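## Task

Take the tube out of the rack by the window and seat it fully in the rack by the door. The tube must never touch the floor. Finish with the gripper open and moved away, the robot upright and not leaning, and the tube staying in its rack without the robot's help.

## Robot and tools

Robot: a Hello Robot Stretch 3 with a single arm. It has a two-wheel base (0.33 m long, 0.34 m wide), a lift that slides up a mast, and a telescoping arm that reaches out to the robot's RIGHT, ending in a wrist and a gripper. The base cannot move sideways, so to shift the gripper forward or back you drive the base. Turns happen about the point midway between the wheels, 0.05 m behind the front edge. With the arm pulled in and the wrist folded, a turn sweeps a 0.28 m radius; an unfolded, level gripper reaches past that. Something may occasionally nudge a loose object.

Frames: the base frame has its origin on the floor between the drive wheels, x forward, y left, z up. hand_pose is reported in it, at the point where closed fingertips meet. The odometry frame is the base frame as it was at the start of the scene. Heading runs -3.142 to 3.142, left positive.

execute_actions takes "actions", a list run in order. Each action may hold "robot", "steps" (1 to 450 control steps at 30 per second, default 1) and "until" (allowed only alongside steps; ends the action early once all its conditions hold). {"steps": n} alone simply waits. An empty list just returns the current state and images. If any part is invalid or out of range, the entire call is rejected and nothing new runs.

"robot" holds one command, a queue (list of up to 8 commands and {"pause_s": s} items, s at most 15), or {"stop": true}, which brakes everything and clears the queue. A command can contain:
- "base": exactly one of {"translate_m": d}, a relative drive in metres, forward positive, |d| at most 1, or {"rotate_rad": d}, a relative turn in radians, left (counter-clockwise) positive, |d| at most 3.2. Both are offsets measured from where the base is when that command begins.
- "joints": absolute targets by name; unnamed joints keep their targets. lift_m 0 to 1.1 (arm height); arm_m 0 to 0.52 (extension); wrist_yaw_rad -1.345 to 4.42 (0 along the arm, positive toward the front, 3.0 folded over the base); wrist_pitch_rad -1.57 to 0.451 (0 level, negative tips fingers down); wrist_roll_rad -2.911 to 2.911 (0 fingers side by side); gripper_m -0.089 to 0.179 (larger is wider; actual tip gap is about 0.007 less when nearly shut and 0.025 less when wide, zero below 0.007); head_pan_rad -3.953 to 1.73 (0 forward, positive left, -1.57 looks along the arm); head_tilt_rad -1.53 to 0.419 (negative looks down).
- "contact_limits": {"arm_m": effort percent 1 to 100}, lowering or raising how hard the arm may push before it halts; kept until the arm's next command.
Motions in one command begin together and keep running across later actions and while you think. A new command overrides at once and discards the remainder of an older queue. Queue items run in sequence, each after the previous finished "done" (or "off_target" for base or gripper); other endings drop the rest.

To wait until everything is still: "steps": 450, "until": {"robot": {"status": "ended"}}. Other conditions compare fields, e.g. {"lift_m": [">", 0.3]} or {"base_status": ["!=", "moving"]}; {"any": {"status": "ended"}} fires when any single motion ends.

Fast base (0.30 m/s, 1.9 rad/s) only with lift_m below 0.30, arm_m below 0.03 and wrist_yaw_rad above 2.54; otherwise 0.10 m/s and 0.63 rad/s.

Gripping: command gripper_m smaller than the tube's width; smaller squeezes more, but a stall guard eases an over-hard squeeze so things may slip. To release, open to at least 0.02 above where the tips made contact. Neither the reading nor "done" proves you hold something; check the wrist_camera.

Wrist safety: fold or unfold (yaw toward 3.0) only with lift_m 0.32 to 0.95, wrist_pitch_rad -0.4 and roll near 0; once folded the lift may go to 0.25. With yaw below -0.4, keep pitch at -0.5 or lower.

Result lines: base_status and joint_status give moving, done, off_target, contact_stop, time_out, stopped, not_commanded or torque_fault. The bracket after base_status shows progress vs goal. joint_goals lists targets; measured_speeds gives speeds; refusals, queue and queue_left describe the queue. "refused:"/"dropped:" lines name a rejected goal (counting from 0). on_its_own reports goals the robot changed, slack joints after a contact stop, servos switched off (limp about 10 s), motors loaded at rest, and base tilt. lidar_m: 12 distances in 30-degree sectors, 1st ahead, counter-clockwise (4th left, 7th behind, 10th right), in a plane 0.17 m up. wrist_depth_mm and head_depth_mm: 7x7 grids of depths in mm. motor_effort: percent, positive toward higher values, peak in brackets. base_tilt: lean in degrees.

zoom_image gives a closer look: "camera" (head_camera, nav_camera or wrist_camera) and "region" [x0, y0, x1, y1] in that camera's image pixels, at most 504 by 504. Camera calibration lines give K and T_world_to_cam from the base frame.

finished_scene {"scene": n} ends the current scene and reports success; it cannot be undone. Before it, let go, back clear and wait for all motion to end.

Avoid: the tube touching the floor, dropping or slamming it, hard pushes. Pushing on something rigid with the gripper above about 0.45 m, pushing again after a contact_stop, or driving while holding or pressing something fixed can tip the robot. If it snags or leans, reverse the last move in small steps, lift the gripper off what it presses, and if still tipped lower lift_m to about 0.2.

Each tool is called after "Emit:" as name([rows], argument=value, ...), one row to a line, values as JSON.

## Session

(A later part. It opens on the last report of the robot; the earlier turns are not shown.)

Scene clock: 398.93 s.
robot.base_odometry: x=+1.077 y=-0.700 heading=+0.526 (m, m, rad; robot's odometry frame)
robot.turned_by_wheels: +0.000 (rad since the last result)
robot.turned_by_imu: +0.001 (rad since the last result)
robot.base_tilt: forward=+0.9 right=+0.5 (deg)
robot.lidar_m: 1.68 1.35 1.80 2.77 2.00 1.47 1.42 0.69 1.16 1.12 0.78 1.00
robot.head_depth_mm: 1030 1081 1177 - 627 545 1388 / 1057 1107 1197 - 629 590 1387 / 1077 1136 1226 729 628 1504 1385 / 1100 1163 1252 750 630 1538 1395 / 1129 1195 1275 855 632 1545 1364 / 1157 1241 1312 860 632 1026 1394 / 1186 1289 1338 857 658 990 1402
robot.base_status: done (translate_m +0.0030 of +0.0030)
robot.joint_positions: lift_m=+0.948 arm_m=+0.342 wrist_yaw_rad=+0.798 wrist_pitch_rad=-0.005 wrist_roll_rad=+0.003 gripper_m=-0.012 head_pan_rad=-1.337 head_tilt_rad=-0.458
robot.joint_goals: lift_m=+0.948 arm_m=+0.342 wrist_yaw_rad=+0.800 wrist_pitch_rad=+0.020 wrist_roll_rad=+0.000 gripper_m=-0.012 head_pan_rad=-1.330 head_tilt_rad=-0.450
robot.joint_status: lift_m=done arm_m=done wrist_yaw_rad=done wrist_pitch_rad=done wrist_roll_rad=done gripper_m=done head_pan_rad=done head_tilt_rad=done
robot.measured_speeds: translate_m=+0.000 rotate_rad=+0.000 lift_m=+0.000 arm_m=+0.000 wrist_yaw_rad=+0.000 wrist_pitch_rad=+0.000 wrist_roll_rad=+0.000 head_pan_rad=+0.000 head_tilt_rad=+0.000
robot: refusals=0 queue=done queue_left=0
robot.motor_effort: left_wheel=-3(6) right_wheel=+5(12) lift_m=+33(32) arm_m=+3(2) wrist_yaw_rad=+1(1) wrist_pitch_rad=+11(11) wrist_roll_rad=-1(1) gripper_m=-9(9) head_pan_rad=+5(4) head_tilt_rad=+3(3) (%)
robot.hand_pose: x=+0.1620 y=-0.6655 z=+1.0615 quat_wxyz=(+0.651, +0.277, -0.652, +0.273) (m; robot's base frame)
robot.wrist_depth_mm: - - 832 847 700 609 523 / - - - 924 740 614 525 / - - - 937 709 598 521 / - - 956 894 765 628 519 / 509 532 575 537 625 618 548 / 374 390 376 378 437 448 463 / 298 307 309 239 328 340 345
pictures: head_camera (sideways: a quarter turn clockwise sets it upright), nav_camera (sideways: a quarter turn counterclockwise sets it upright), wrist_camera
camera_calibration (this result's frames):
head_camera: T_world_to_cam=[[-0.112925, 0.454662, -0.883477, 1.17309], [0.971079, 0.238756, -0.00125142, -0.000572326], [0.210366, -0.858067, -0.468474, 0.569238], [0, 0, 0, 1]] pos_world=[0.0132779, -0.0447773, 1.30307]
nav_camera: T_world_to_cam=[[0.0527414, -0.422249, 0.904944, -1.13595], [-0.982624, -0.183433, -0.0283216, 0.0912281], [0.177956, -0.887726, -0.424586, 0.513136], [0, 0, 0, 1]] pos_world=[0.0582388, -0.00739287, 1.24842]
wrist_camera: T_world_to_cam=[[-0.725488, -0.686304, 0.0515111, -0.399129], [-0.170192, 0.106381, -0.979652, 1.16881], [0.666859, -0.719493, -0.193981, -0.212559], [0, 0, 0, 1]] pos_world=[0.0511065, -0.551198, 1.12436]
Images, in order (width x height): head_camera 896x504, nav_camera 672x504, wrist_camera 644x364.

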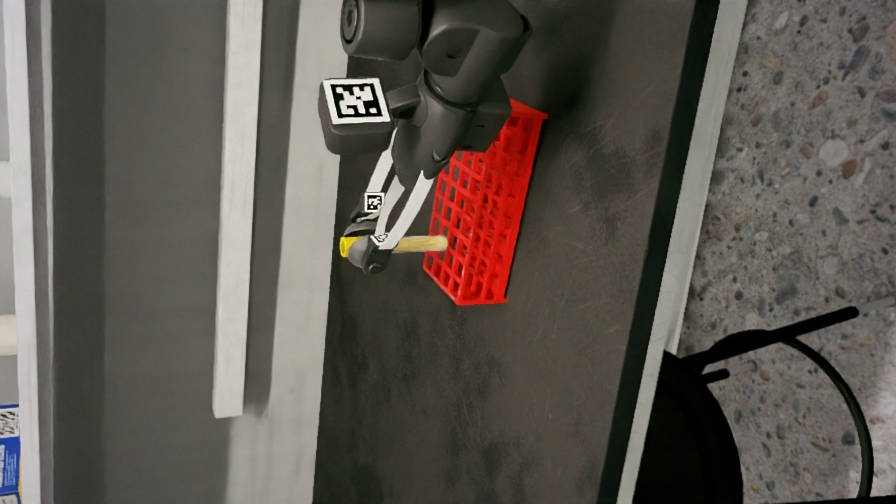

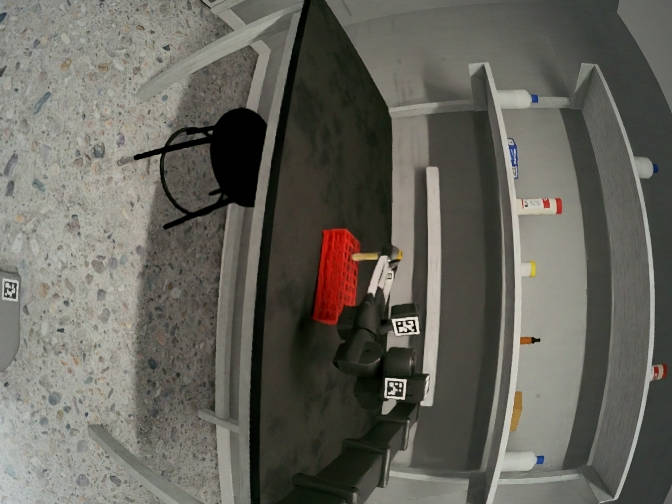

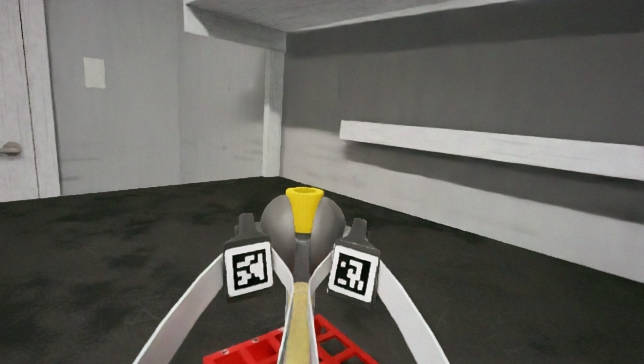

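Emit:
execute_actions([
  {"robot": {"joints": {"lift_m": 0.938}}, "steps": 200, "until": {"robot": {"status": "ended"}}},
])

Emit:
zoom_image(camera="head_camera", region=[380, 180, 530, 320])

Scene clock: 406.50 s.
robot.base_odometry: x=+1.077 y=-0.700 heading=+0.526 (m, m, rad; robot's odometry frame)
robot.turned_by_wheels: +0.000 (rad since the last result)
robot.turned_by_imu: +0.001 (rad since the last result)
robot.base_tilt: forward=+1.1 right=+0.5 (deg)
robot.lidar_m: 1.68 1.35 1.80 2.78 2.00 1.47 1.42 0.69 1.16 1.12 0.78 1.00
robot.head_depth_mm: 1032 1081 1172 - 606 546 1386 / 1053 1109 1204 - 629 591 1389 / 1080 1134 1225 697 629 1508 1392 / 1102 1168 1254 732 630 1550 1390 / 1130 1202 1277 856 631 1542 1359 / 1156 1242 1315 858 633 1027 1396 / 1185 1289 1337 860 659 993 1398
robot.base_status: done (translate_m +0.0030 of +0.0030)
robot.joint_positions: lift_m=+0.938 arm_m=+0.342 wrist_yaw_rad=+0.798 wrist_pitch_rad=-0.005 wrist_roll_rad=+0.003 gripper_m=-0.012 head_pan_rad=-1.337 head_tilt_rad=-0.458
robot.joint_goals: lift_m=+0.938 arm_m=+0.342 wrist_yaw_rad=+0.800 wrist_pitch_rad=+0.020 wrist_roll_rad=+0.000 gripper_m=-0.012 head_pan_rad=-1.330 head_tilt_rad=-0.450
robot.joint_status: lift_m=done arm_m=done wrist_yaw_rad=done wrist_pitch_rad=done wrist_roll_rad=done gripper_m=done head_pan_rad=done head_tilt_rad=done
robot.measured_speeds: translate_m=+0.000 rotate_rad=+0.000 lift_m=+0.000 arm_m=+0.000 wrist_yaw_rad=+0.000 wrist_pitch_rad=+0.000 wrist_roll_rad=+0.000 head_pan_rad=+0.000 head_tilt_rad=+0.000
robot: refusals=0 queue=done queue_left=0
robot.motor_effort: left_wheel=-3(3) right_wheel=+4(6) lift_m=+33(31) arm_m=+3(3) wrist_yaw_rad=+1(2) wrist_pitch_rad=+11(11) wrist_roll_rad=-1(1) gripper_m=-9(9) head_pan_rad=+5(5) head_tilt_rad=+4(3) (%)
robot.hand_pose: x=+0.1620 y=-0.6655 z=+1.0515 quat_wxyz=(+0.651, +0.277, -0.652, +0.273) (m; robot's base frame)
robot.wrist_depth_mm: - - 850 853 724 605 523 / - - - 920 738 614 530 / - - - 958 713 579 509 / - - 892 888 766 625 528 / 488 512 546 493 594 611 543 / 362 372 359 359 416 425 442 / 283 289 232 232 313 322 329
pictures: head_camera (sideways: a quarter turn clockwise sets it upright), nav_camera (sideways: a quarter turn counterclockwise sets it upright), wrist_camera
camera_calibration (this result's frames):
head_camera: T_world_to_cam=[[-0.112925, 0.454662, -0.883477, 1.17309], [0.971079, 0.238756, -0.00125142, -0.000572326], [0.210366, -0.858067, -0.468474, 0.569238], [0, 0, 0, 1]] pos_world=[0.0132779, -0.0447773, 1.30307]
nav_camera: T_world_to_cam=[[0.0527414, -0.422249, 0.904944, -1.13595], [-0.982624, -0.183433, -0.0283216, 0.0912281], [0.177956, -0.887726, -0.424586, 0.513136], [0, 0, 0, 1]] pos_world=[0.0582388, -0.00739287, 1.24842]
wrist_camera: T_world_to_cam=[[-0.725489, -0.686303, 0.0515121, -0.398615], [-0.170193, 0.10638, -0.979652, 1.15902], [0.666858, -0.719494, -0.193981, -0.214499], [0, 0, 0, 1]] pos_world=[0.0511064, -0.551198, 1.11436]
Images, in order (width x height): head_camera 896x504, nav_camera 672x504, wrist_camera 644x364.

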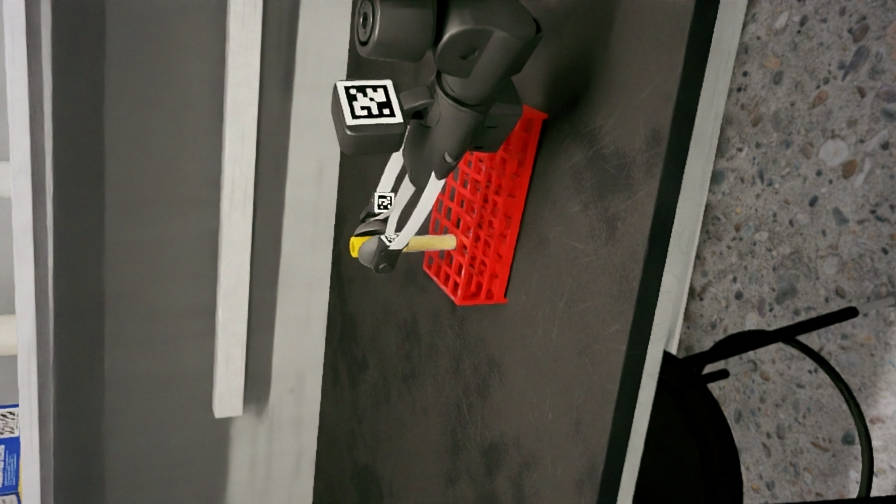

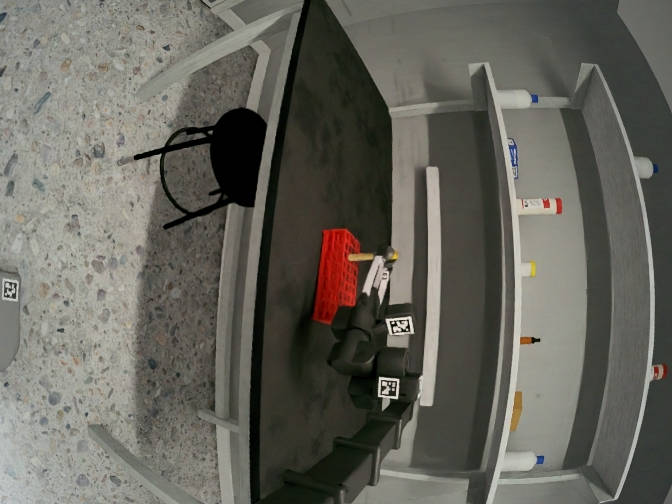

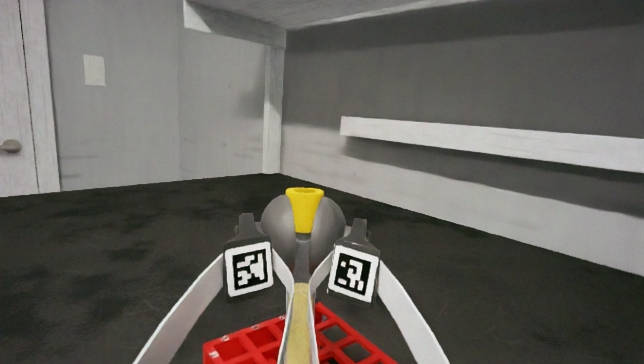

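Region (380, 180, 530, 320) of head_camera's 896x504 image, scaled by 3.360, with more detail than that image has; it fills the top 470 rows of this view, and the rest is white.

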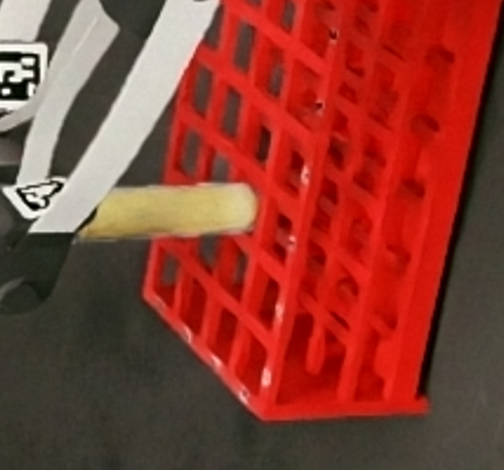

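Emit:
execute_actions([
  {"robot": {"joints": {"lift_m": 0.924}}, "steps": 200, "until": {"robot": {"status": "ended"}}},
])

Emit:
zoom_image(camera="head_camera", region=[380, 180, 530, 320])

Scene clock: 412.37 s.
robot.base_odometry: x=+1.077 y=-0.700 heading=+0.526 (m, m, rad; robot's odometry frame)
robot.turned_by_wheels: +0.000 (rad since the last result)
robot.turned_by_imu: +0.001 (rad since the last result)
robot.base_tilt: forward=+0.9 right=+0.5 (deg)
robot.lidar_m: 1.68 1.35 1.80 2.78 1.99 1.47 1.42 0.69 1.16 1.13 0.78 1.01
robot.head_depth_mm: 1032 1082 1164 - 605 546 1386 / 1052 1110 1211 - 616 590 1393 / 1078 1135 1227 753 629 1500 1391 / 1101 1167 1247 729 629 1546 1389 / 1129 1197 1279 855 632 1538 1354 / 1159 1241 1317 857 632 1025 1397 / 1187 1285 1338 859 657 992 1400
robot.base_status: done (translate_m +0.0030 of +0.0030)
robot.joint_positions: lift_m=+0.924 arm_m=+0.342 wrist_yaw_rad=+0.798 wrist_pitch_rad=-0.005 wrist_roll_rad=+0.003 gripper_m=-0.012 head_pan_rad=-1.337 head_tilt_rad=-0.458
robot.joint_goals: lift_m=+0.924 arm_m=+0.342 wrist_yaw_rad=+0.800 wrist_pitch_rad=+0.020 wrist_roll_rad=+0.000 gripper_m=-0.012 head_pan_rad=-1.330 head_tilt_rad=-0.450
robot.joint_status: lift_m=done arm_m=done wrist_yaw_rad=done wrist_pitch_rad=done wrist_roll_rad=done gripper_m=done head_pan_rad=done head_tilt_rad=done
robot.measured_speeds: translate_m=+0.000 rotate_rad=+0.000 lift_m=+0.000 arm_m=+0.000 wrist_yaw_rad=+0.000 wrist_pitch_rad=+0.000 wrist_roll_rad=+0.000 head_pan_rad=+0.000 head_tilt_rad=+0.000
robot: refusals=0 queue=done queue_left=0
robot.motor_effort: left_wheel=-3(3) right_wheel=+5(4) lift_m=+33(34) arm_m=+3(3) wrist_yaw_rad=+0(1) wrist_pitch_rad=+11(11) wrist_roll_rad=-1(1) gripper_m=-9(9) head_pan_rad=+4(4) head_tilt_rad=+3(4) (%)
robot.hand_pose: x=+0.1620 y=-0.6655 z=+1.0375 quat_wxyz=(+0.651, +0.277, -0.652, +0.273) (m; robot's base frame)
robot.wrist_depth_mm: - - 911 872 729 606 519 / - - - 908 740 618 522 / - - - 936 715 589 499 / - 758 821 889 749 634 544 / 459 476 512 460 556 583 537 / 334 346 334 255 388 394 414 / 264 270 211 202 282 302 308
pictures: head_camera (sideways: a quarter turn clockwise sets it upright), nav_camera (sideways: a quarter turn counterclockwise sets it upright), wrist_camera
camera_calibration (this result's frames):
head_camera: T_world_to_cam=[[-0.112925, 0.454661, -0.883477, 1.17309], [0.971079, 0.238756, -0.00125142, -0.000572325], [0.210366, -0.858067, -0.468473, 0.569237], [0, 0, 0, 1]] pos_world=[0.0132779, -0.0447773, 1.30307]
nav_camera: T_world_to_cam=[[0.0527412, -0.422249, 0.904944, -1.13595], [-0.982624, -0.183433, -0.0283217, 0.0912281], [0.177955, -0.887727, -0.424586, 0.513136], [0, 0, 0, 1]] pos_world=[0.0582388, -0.00739289, 1.24842]
wrist_camera: T_world_to_cam=[[-0.72549, -0.686303, 0.0515126, -0.397894], [-0.170193, 0.10638, -0.979652, 1.1453], [0.666858, -0.719494, -0.193981, -0.217216], [0, 0, 0, 1]] pos_world=[0.0511065, -0.551198, 1.10036]
Images, in order (width x height): head_camera 896x504, nav_camera 672x504, wrist_camera 644x364.

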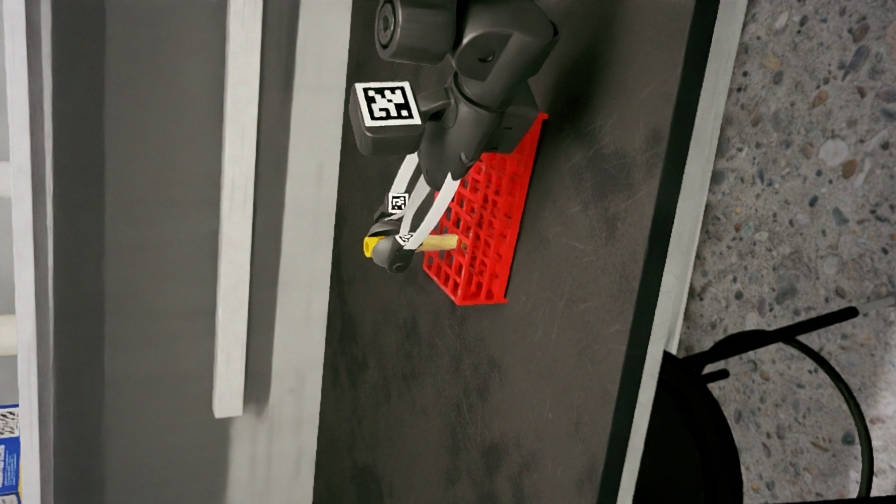

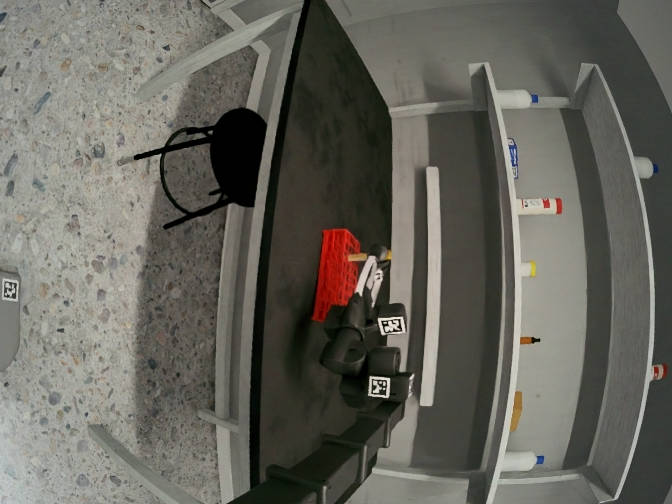

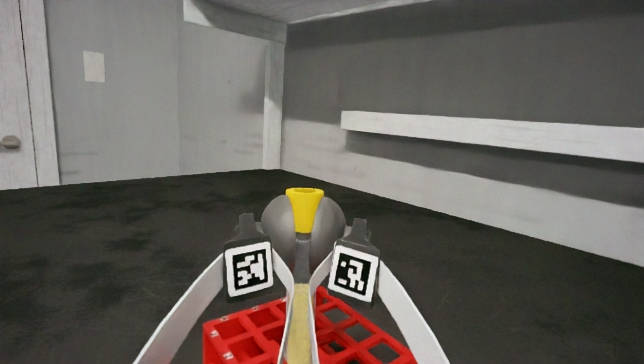

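Region (380, 180, 530, 320) of head_camera's 896x504 image, scaled by 3.360, with more detail than that image has; it fills the top 470 rows of this view, and the rest is white.

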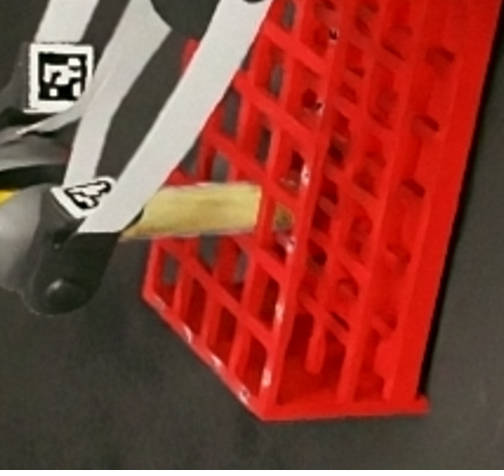

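Emit:
execute_actions([
  {"robot": [{"base": {"translate_m": -0.004}, "joints": {"arm_m": 0.339}}, {"joints": {"lift_m": 0.908}}], "steps": 200, "until": {"robot": {"status": "ended"}}},
])

Emit:
zoom_image(camera="head_camera", region=[370, 180, 520, 320])

Scene clock: 421.67 s.
robot.base_odometry: x=+1.074 y=-0.702 heading=+0.526 (m, m, rad; robot's odometry frame)
robot.turned_by_wheels: +0.000 (rad since the last result)
robot.turned_by_imu: +0.001 (rad since the last result)
robot.base_tilt: forward=+0.9 right=+0.4 (deg)
robot.lidar_m: 1.69 1.36 1.80 2.78 1.99 1.47 1.42 0.69 0.73 1.12 0.78 1.01
robot.head_depth_mm: 1033 1081 1160 - 593 546 1387 / 1053 1108 1200 - 605 590 1389 / 1077 1134 1221 737 629 1505 1391 / 1105 1165 1245 738 630 1547 1386 / 1130 1204 1278 853 632 1587 1360 / 1165 1236 1315 859 632 1044 1399 / 1187 1293 1340 861 658 990 1397
robot.base_status: done (translate_m -0.0040 of -0.0040)
robot.joint_positions: lift_m=+0.908 arm_m=+0.339 wrist_yaw_rad=+0.798 wrist_pitch_rad=-0.005 wrist_roll_rad=+0.003 gripper_m=-0.012 head_pan_rad=-1.337 head_tilt_rad=-0.458
robot.joint_goals: lift_m=+0.908 arm_m=+0.339 wrist_yaw_rad=+0.800 wrist_pitch_rad=+0.020 wrist_roll_rad=+0.000 gripper_m=-0.012 head_pan_rad=-1.330 head_tilt_rad=-0.450
robot.joint_status: lift_m=done arm_m=done wrist_yaw_rad=done wrist_pitch_rad=done wrist_roll_rad=done gripper_m=done head_pan_rad=done head_tilt_rad=done
robot.measured_speeds: translate_m=+0.000 rotate_rad=+0.000 lift_m=+0.000 arm_m=+0.000 wrist_yaw_rad=+0.000 wrist_pitch_rad=+0.000 wrist_roll_rad=+0.000 head_pan_rad=+0.000 head_tilt_rad=+0.000
robot: refusals=0 queue=done queue_left=0
robot.motor_effort: left_wheel=-3(9) right_wheel=+5(6) lift_m=+33(33) arm_m=-5(3) wrist_yaw_rad=+1(0) wrist_pitch_rad=+11(11) wrist_roll_rad=-1(1) gripper_m=-9(9) head_pan_rad=+4(4) head_tilt_rad=+4(4) (%)
robot.hand_pose: x=+0.1620 y=-0.6630 z=+1.0215 quat_wxyz=(+0.651, +0.277, -0.652, +0.273) (m; robot's base frame)
robot.wrist_depth_mm: - - 946 871 730 609 520 / - - - 925 742 623 526 / - - - 939 720 595 497 / 661 704 755 837 742 636 540 / 417 438 471 438 506 532 518 / 307 316 232 223 357 363 378 / 241 246 210 181 204 274 283
pictures: head_camera (sideways: a quarter turn clockwise sets it upright), nav_camera (sideways: a quarter turn counterclockwise sets it upright), wrist_camera
camera_calibration (this result's frames):
head_camera: T_world_to_cam=[[-0.112925, 0.454661, -0.883477, 1.17309], [0.971079, 0.238756, -0.00125142, -0.000572326], [0.210366, -0.858067, -0.468474, 0.569238], [0, 0, 0, 1]] pos_world=[0.0132779, -0.0447773, 1.30307]
nav_camera: T_world_to_cam=[[0.0527413, -0.422249, 0.904944, -1.13595], [-0.982624, -0.183433, -0.0283216, 0.0912281], [0.177955, -0.887726, -0.424586, 0.513136], [0, 0, 0, 1]] pos_world=[0.0582388, -0.00739288, 1.24842]
wrist_camera: T_world_to_cam=[[-0.725491, -0.686301, 0.0515102, -0.395397], [-0.170165, 0.106354, -0.979659, 1.12936], [0.666863, -0.7195, -0.193944, -0.218611], [0, 0, 0, 1]] pos_world=[0.0511054, -0.548764, 1.08436]
Images, in order (width x height): head_camera 896x504, nav_camera 672x504, wrist_camera 644x364.

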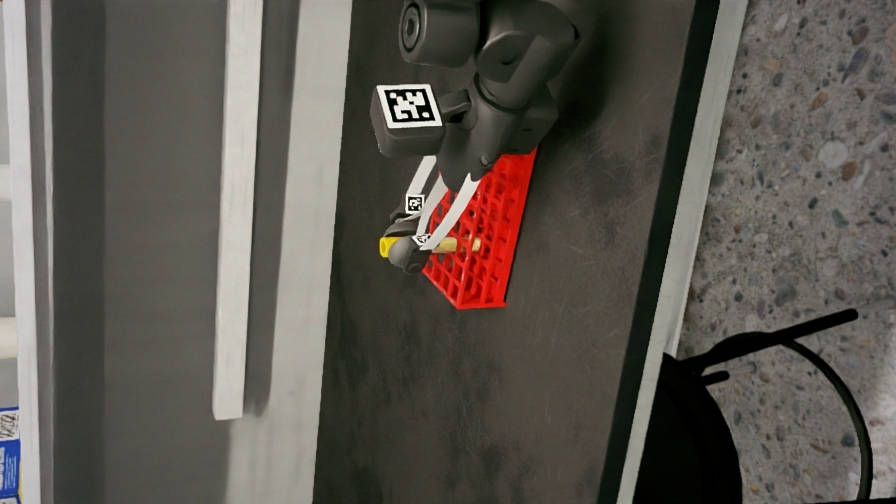

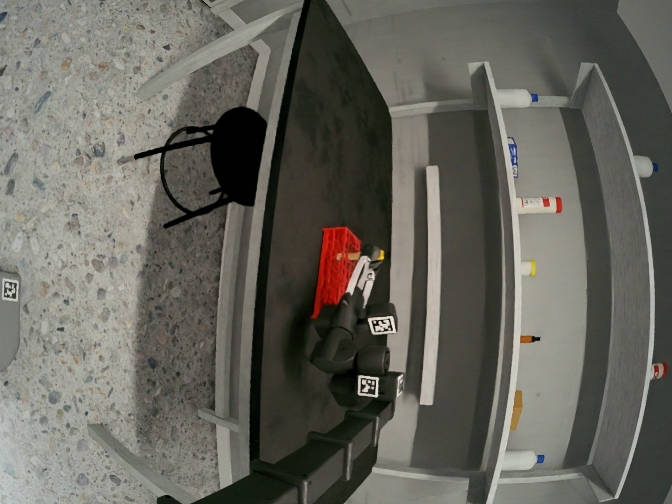

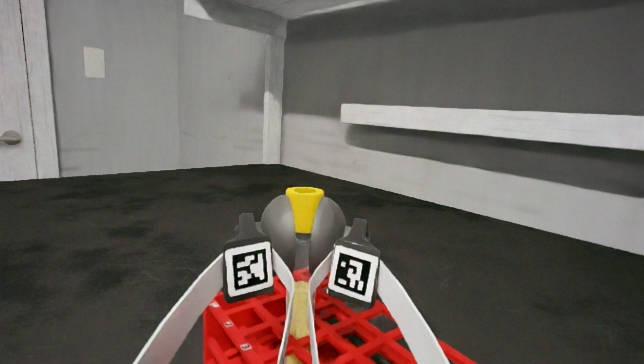

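Region (370, 180, 520, 320) of head_camera's 896x504 image, scaled by 3.360, with more detail than that image has; it fills the top 470 rows of this view, and the rest is white.

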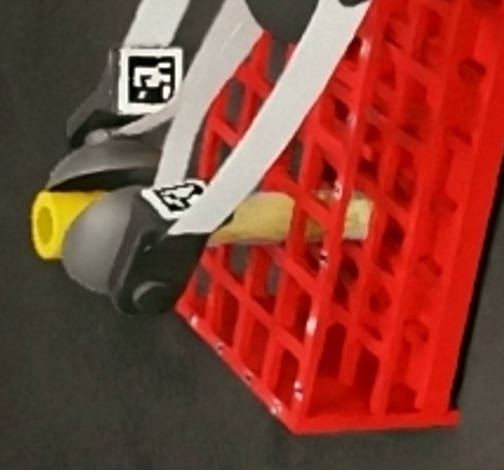

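Going well. Lower to the bottom and release.

Emit:
execute_actions([
  {"robot": [{"joints": {"lift_m": 0.895}}, {"joints": {"gripper_m": 0.05}}, {"pause_s": 0.5}], "steps": 200, "until": {"robot": {"status": "ended"}}},
])

Emit:
zoom_image(camera="head_camera", region=[370, 180, 520, 320])

Scene clock: 428.60 s.
robot.base_odometry: x=+1.074 y=-0.702 heading=+0.526 (m, m, rad; robot's odometry frame)
robot.turned_by_wheels: +0.000 (rad since the last result)
robot.turned_by_imu: +0.001 (rad since the last result)
robot.base_tilt: forward=+0.9 right=+0.5 (deg)
robot.lidar_m: 1.68 1.36 1.80 2.78 1.99 1.47 1.42 0.68 0.72 1.12 0.78 1.01
robot.head_depth_mm: 1031 1081 1164 944 584 546 1387 / 1052 1109 1191 - 595 590 1392 / 1076 1138 1224 852 627 1502 1393 / 1103 1165 1244 755 630 1542 1395 / 1130 1199 1277 857 630 1588 1363 / 1161 1240 1315 859 633 1041 1391 / 1191 1287 1334 860 659 993 1393
robot.base_status: done (translate_m -0.0040 of -0.0040)
robot.joint_positions: lift_m=+0.895 arm_m=+0.339 wrist_yaw_rad=+0.798 wrist_pitch_rad=-0.005 wrist_roll_rad=+0.003 gripper_m=+0.050 head_pan_rad=-1.337 head_tilt_rad=-0.458
robot.joint_goals: lift_m=+0.895 arm_m=+0.339 wrist_yaw_rad=+0.800 wrist_pitch_rad=+0.020 wrist_roll_rad=+0.000 gripper_m=+0.050 head_pan_rad=-1.330 head_tilt_rad=-0.450
robot.joint_status: lift_m=done arm_m=done wrist_yaw_rad=done wrist_pitch_rad=done wrist_roll_rad=done gripper_m=done head_pan_rad=done head_tilt_rad=done
robot.measured_speeds: translate_m=+0.000 rotate_rad=+0.000 lift_m=+0.000 arm_m=+0.000 wrist_yaw_rad=+0.000 wrist_pitch_rad=+0.000 wrist_roll_rad=+0.000 head_pan_rad=+0.000 head_tilt_rad=+0.000
robot: refusals=0 queue=done queue_left=0
robot.motor_effort: left_wheel=-3(3) right_wheel=+4(4) lift_m=+33(35) arm_m=-4(5) wrist_yaw_rad=+1(1) wrist_pitch_rad=+11(11) wrist_roll_rad=-1(1) gripper_m=+1(88) head_pan_rad=+5(5) head_tilt_rad=+3(4) (%)
robot.hand_pose: x=+0.1620 y=-0.6630 z=+1.0086 quat_wxyz=(+0.651, +0.277, -0.652, +0.273) (m; robot's base frame)
robot.wrist_depth_mm: - - - 895 732 605 523 / - - - 933 740 615 527 / - - - 949 723 589 494 / 616 656 713 770 728 634 545 / 387 403 452 411 490 488 516 / 284 293 207 208 330 335 350 / 223 230 208 173 177 257 262
pictures: head_camera (sideways: a quarter turn clockwise sets it upright), nav_camera (sideways: a quarter turn counterclockwise sets it upright), wrist_camera
camera_calibration (this result's frames):
head_camera: T_world_to_cam=[[-0.112925, 0.454662, -0.883477, 1.17309], [0.971079, 0.238756, -0.00125142, -0.000572328], [0.210366, -0.858067, -0.468474, 0.569238], [0, 0, 0, 1]] pos_world=[0.0132779, -0.0447773, 1.30307]
nav_camera: T_world_to_cam=[[0.0527413, -0.422249, 0.904944, -1.13595], [-0.982624, -0.183433, -0.0283216, 0.0912281], [0.177955, -0.887726, -0.424587, 0.513136], [0, 0, 0, 1]] pos_world=[0.0582388, -0.00739287, 1.24842]
wrist_camera: T_world_to_cam=[[-0.725497, -0.686295, 0.0515022, -0.394717], [-0.170036, 0.106228, -0.979696, 1.11662], [0.66689, -0.719524, -0.193763, -0.221329], [0, 0, 0, 1]] pos_world=[0.0511005, -0.548759, 1.07139]
Images, in order (width x height): head_camera 896x504, nav_camera 672x504, wrist_camera 644x364.

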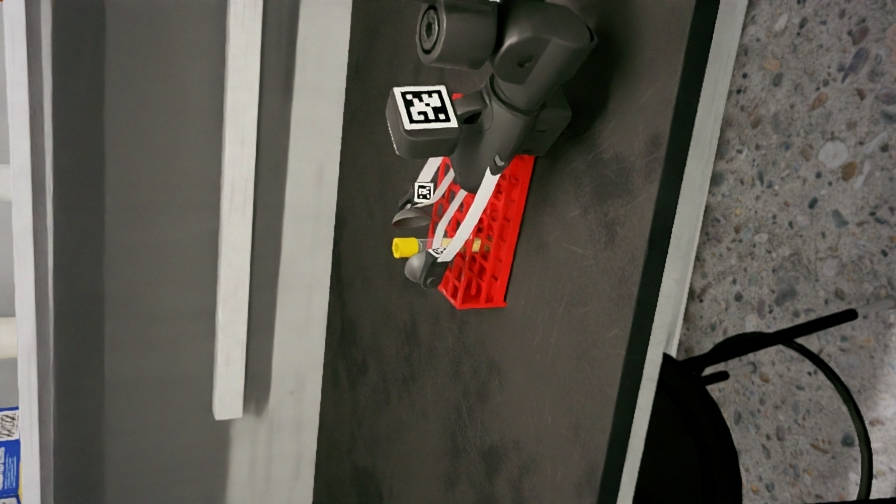

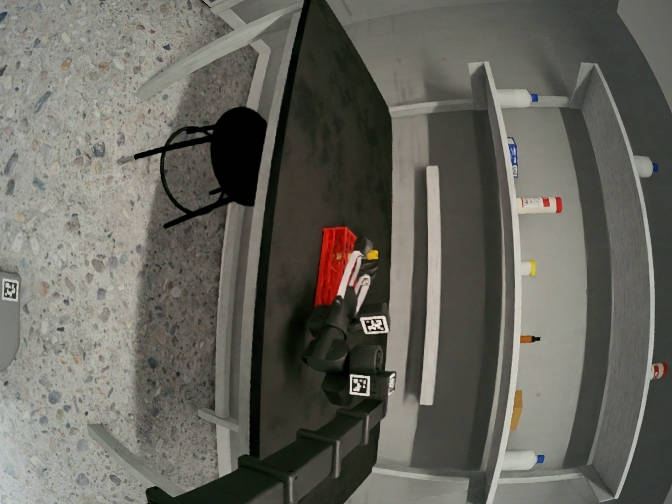

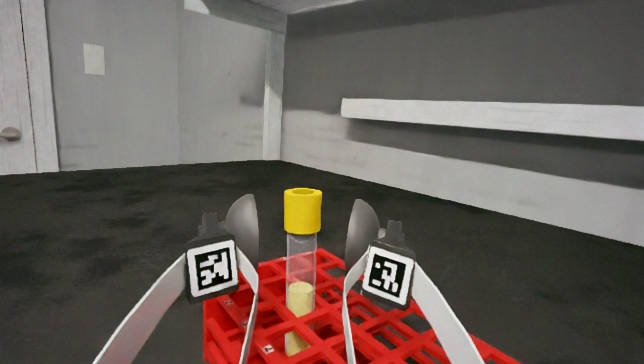

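Region (370, 180, 520, 320) of head_camera's 896x504 image, scaled by 3.360, with more detail than that image has; it fills the top 470 rows of this view, and the rest is white.

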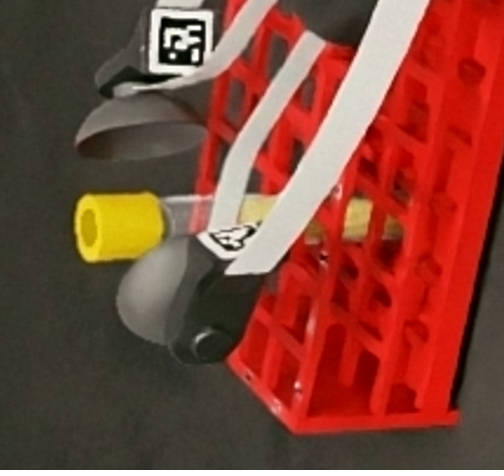

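The tube is seated. Lift clear and retract.

Emit:
execute_actions([
  {"robot": [{"joints": {"lift_m": 0.97}}, {"joints": {"arm_m": 0.05}}], "steps": 300, "until": {"robot": {"status": "ended"}}},
])

Scene clock: 436.53 s.
robot.base_odometry: x=+1.074 y=-0.702 heading=+0.526 (m, m, rad; robot's odometry frame)
robot.turned_by_wheels: +0.000 (rad since the last result)
robot.turned_by_imu: +0.001 (rad since the last result)
robot.base_tilt: forward=+1.0 right=+0.5 (deg)
robot.lidar_m: 1.68 1.35 1.80 2.77 1.99 1.47 1.42 0.68 0.73 1.13 0.78 1.01
robot.head_depth_mm: 1031 1080 1166 849 650 - - / 1054 1109 1194 853 617 - - / 1074 1137 1230 877 - - 1329 / 1106 1166 1241 771 - 1592 1398 / 1132 1200 1280 903 631 1602 1360 / 1155 1241 1319 860 610 1044 1398 / 1185 1289 1339 859 658 993 1402
robot.base_status: done (translate_m -0.0040 of -0.0040)
robot.joint_positions: lift_m=+0.970 arm_m=+0.050 wrist_yaw_rad=+0.799 wrist_pitch_rad=-0.005 wrist_roll_rad=+0.003 gripper_m=+0.050 head_pan_rad=-1.337 head_tilt_rad=-0.458
robot.joint_goals: lift_m=+0.970 arm_m=+0.050 wrist_yaw_rad=+0.800 wrist_pitch_rad=+0.020 wrist_roll_rad=+0.000 gripper_m=+0.050 head_pan_rad=-1.330 head_tilt_rad=-0.450
robot.joint_status: lift_m=done arm_m=done wrist_yaw_rad=done wrist_pitch_rad=done wrist_roll_rad=done gripper_m=done head_pan_rad=done head_tilt_rad=done
robot.measured_speeds: translate_m=+0.000 rotate_rad=+0.000 lift_m=+0.000 arm_m=+0.000 wrist_yaw_rad=+0.000 wrist_pitch_rad=+0.000 wrist_roll_rad=+0.000 head_pan_rad=+0.000 head_tilt_rad=+0.000
robot: refusals=0 queue=done queue_left=0
robot.motor_effort: left_wheel=-3(3) right_wheel=+4(4) lift_m=+44(46) arm_m=-5(4) wrist_yaw_rad=+1(1) wrist_pitch_rad=+11(11) wrist_roll_rad=-1(1) gripper_m=+0(1) head_pan_rad=+5(4) head_tilt_rad=+4(4) (%)
robot.hand_pose: x=+0.1622 y=-0.3739 z=+1.0832 quat_wxyz=(+0.651, +0.277, -0.651, +0.273) (m; robot's base frame)
robot.wrist_depth_mm: - - - - 818 693 647 / - - - - - 877 733 / - - - - - 859 733 / - - - - - 894 740 / - 768 660 643 715 711 726 / - - 440 452 421 398 508 / - - - 352 359 352 322
pictures: head_camera (sideways: a quarter turn clockwise sets it upright), nav_camera (sideways: a quarter turn counterclockwise sets it upright), wrist_camera
camera_calibration (this result's frames):
head_camera: T_world_to_cam=[[-0.112956, 0.454495, -0.883558, 1.17319], [0.971044, 0.238899, -0.0012527, -0.00057045], [0.210512, -0.858115, -0.468319, 0.569036], [0, 0, 0, 1]] pos_world=[0.0132845, -0.0447761, 1.30308]
nav_camera: T_world_to_cam=[[0.0527671, -0.422087, 0.905018, -1.13604], [-0.982596, -0.183583, -0.0283302, 0.0912391], [0.178104, -0.887772, -0.424428, 0.512929], [0, 0, 0, 1]] pos_world=[0.0582421, -0.00739425, 1.24843]
wrist_camera: T_world_to_cam=[[-0.72497, -0.686853, 0.0515022, -0.200313], [-0.170117, 0.106097, -0.979696, 1.15903], [0.667442, -0.719011, -0.193762, 0.00119669], [0, 0, 0, 1]] pos_world=[0.05115, -0.259695, 1.14604]
Images, in order (width x height): head_camera 896x504, nav_camera 672x504, wrist_camera 644x364.

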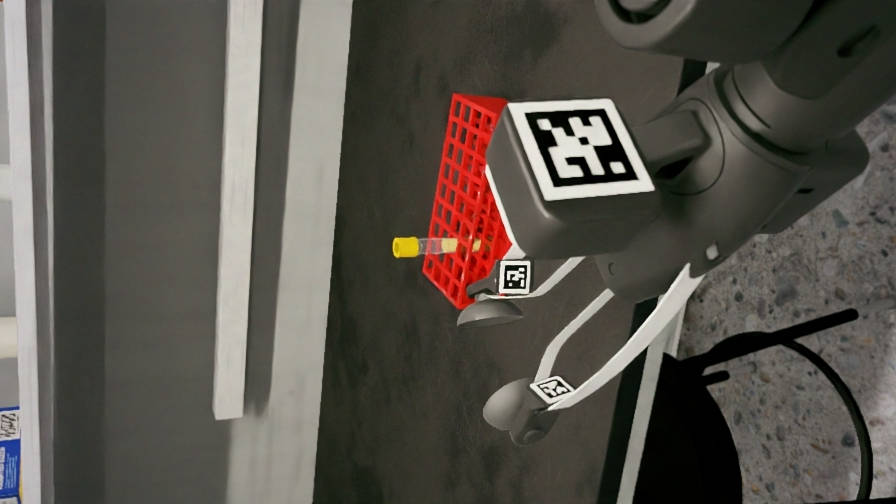

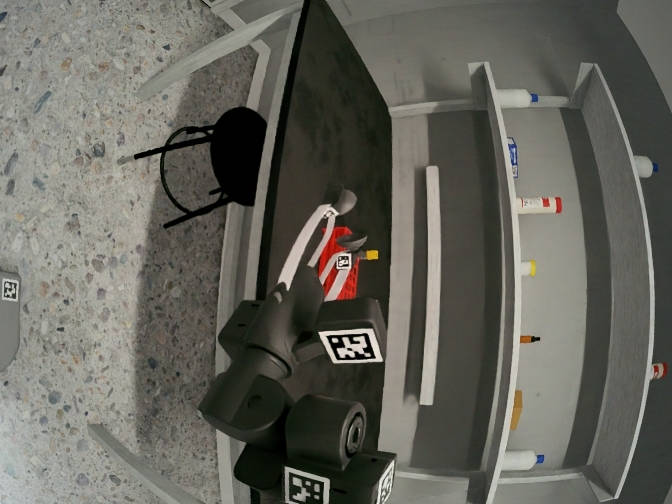

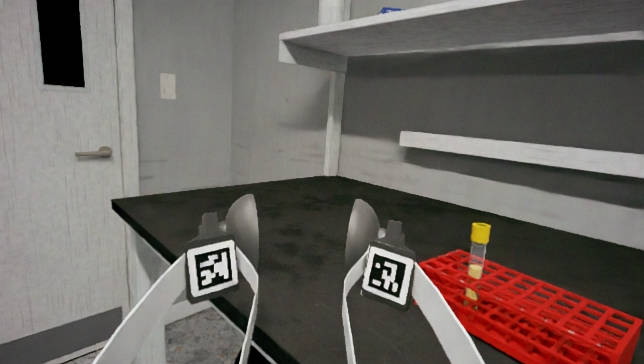

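Emit:
finished_scene(scene=1)

The scene is finished: the task was done.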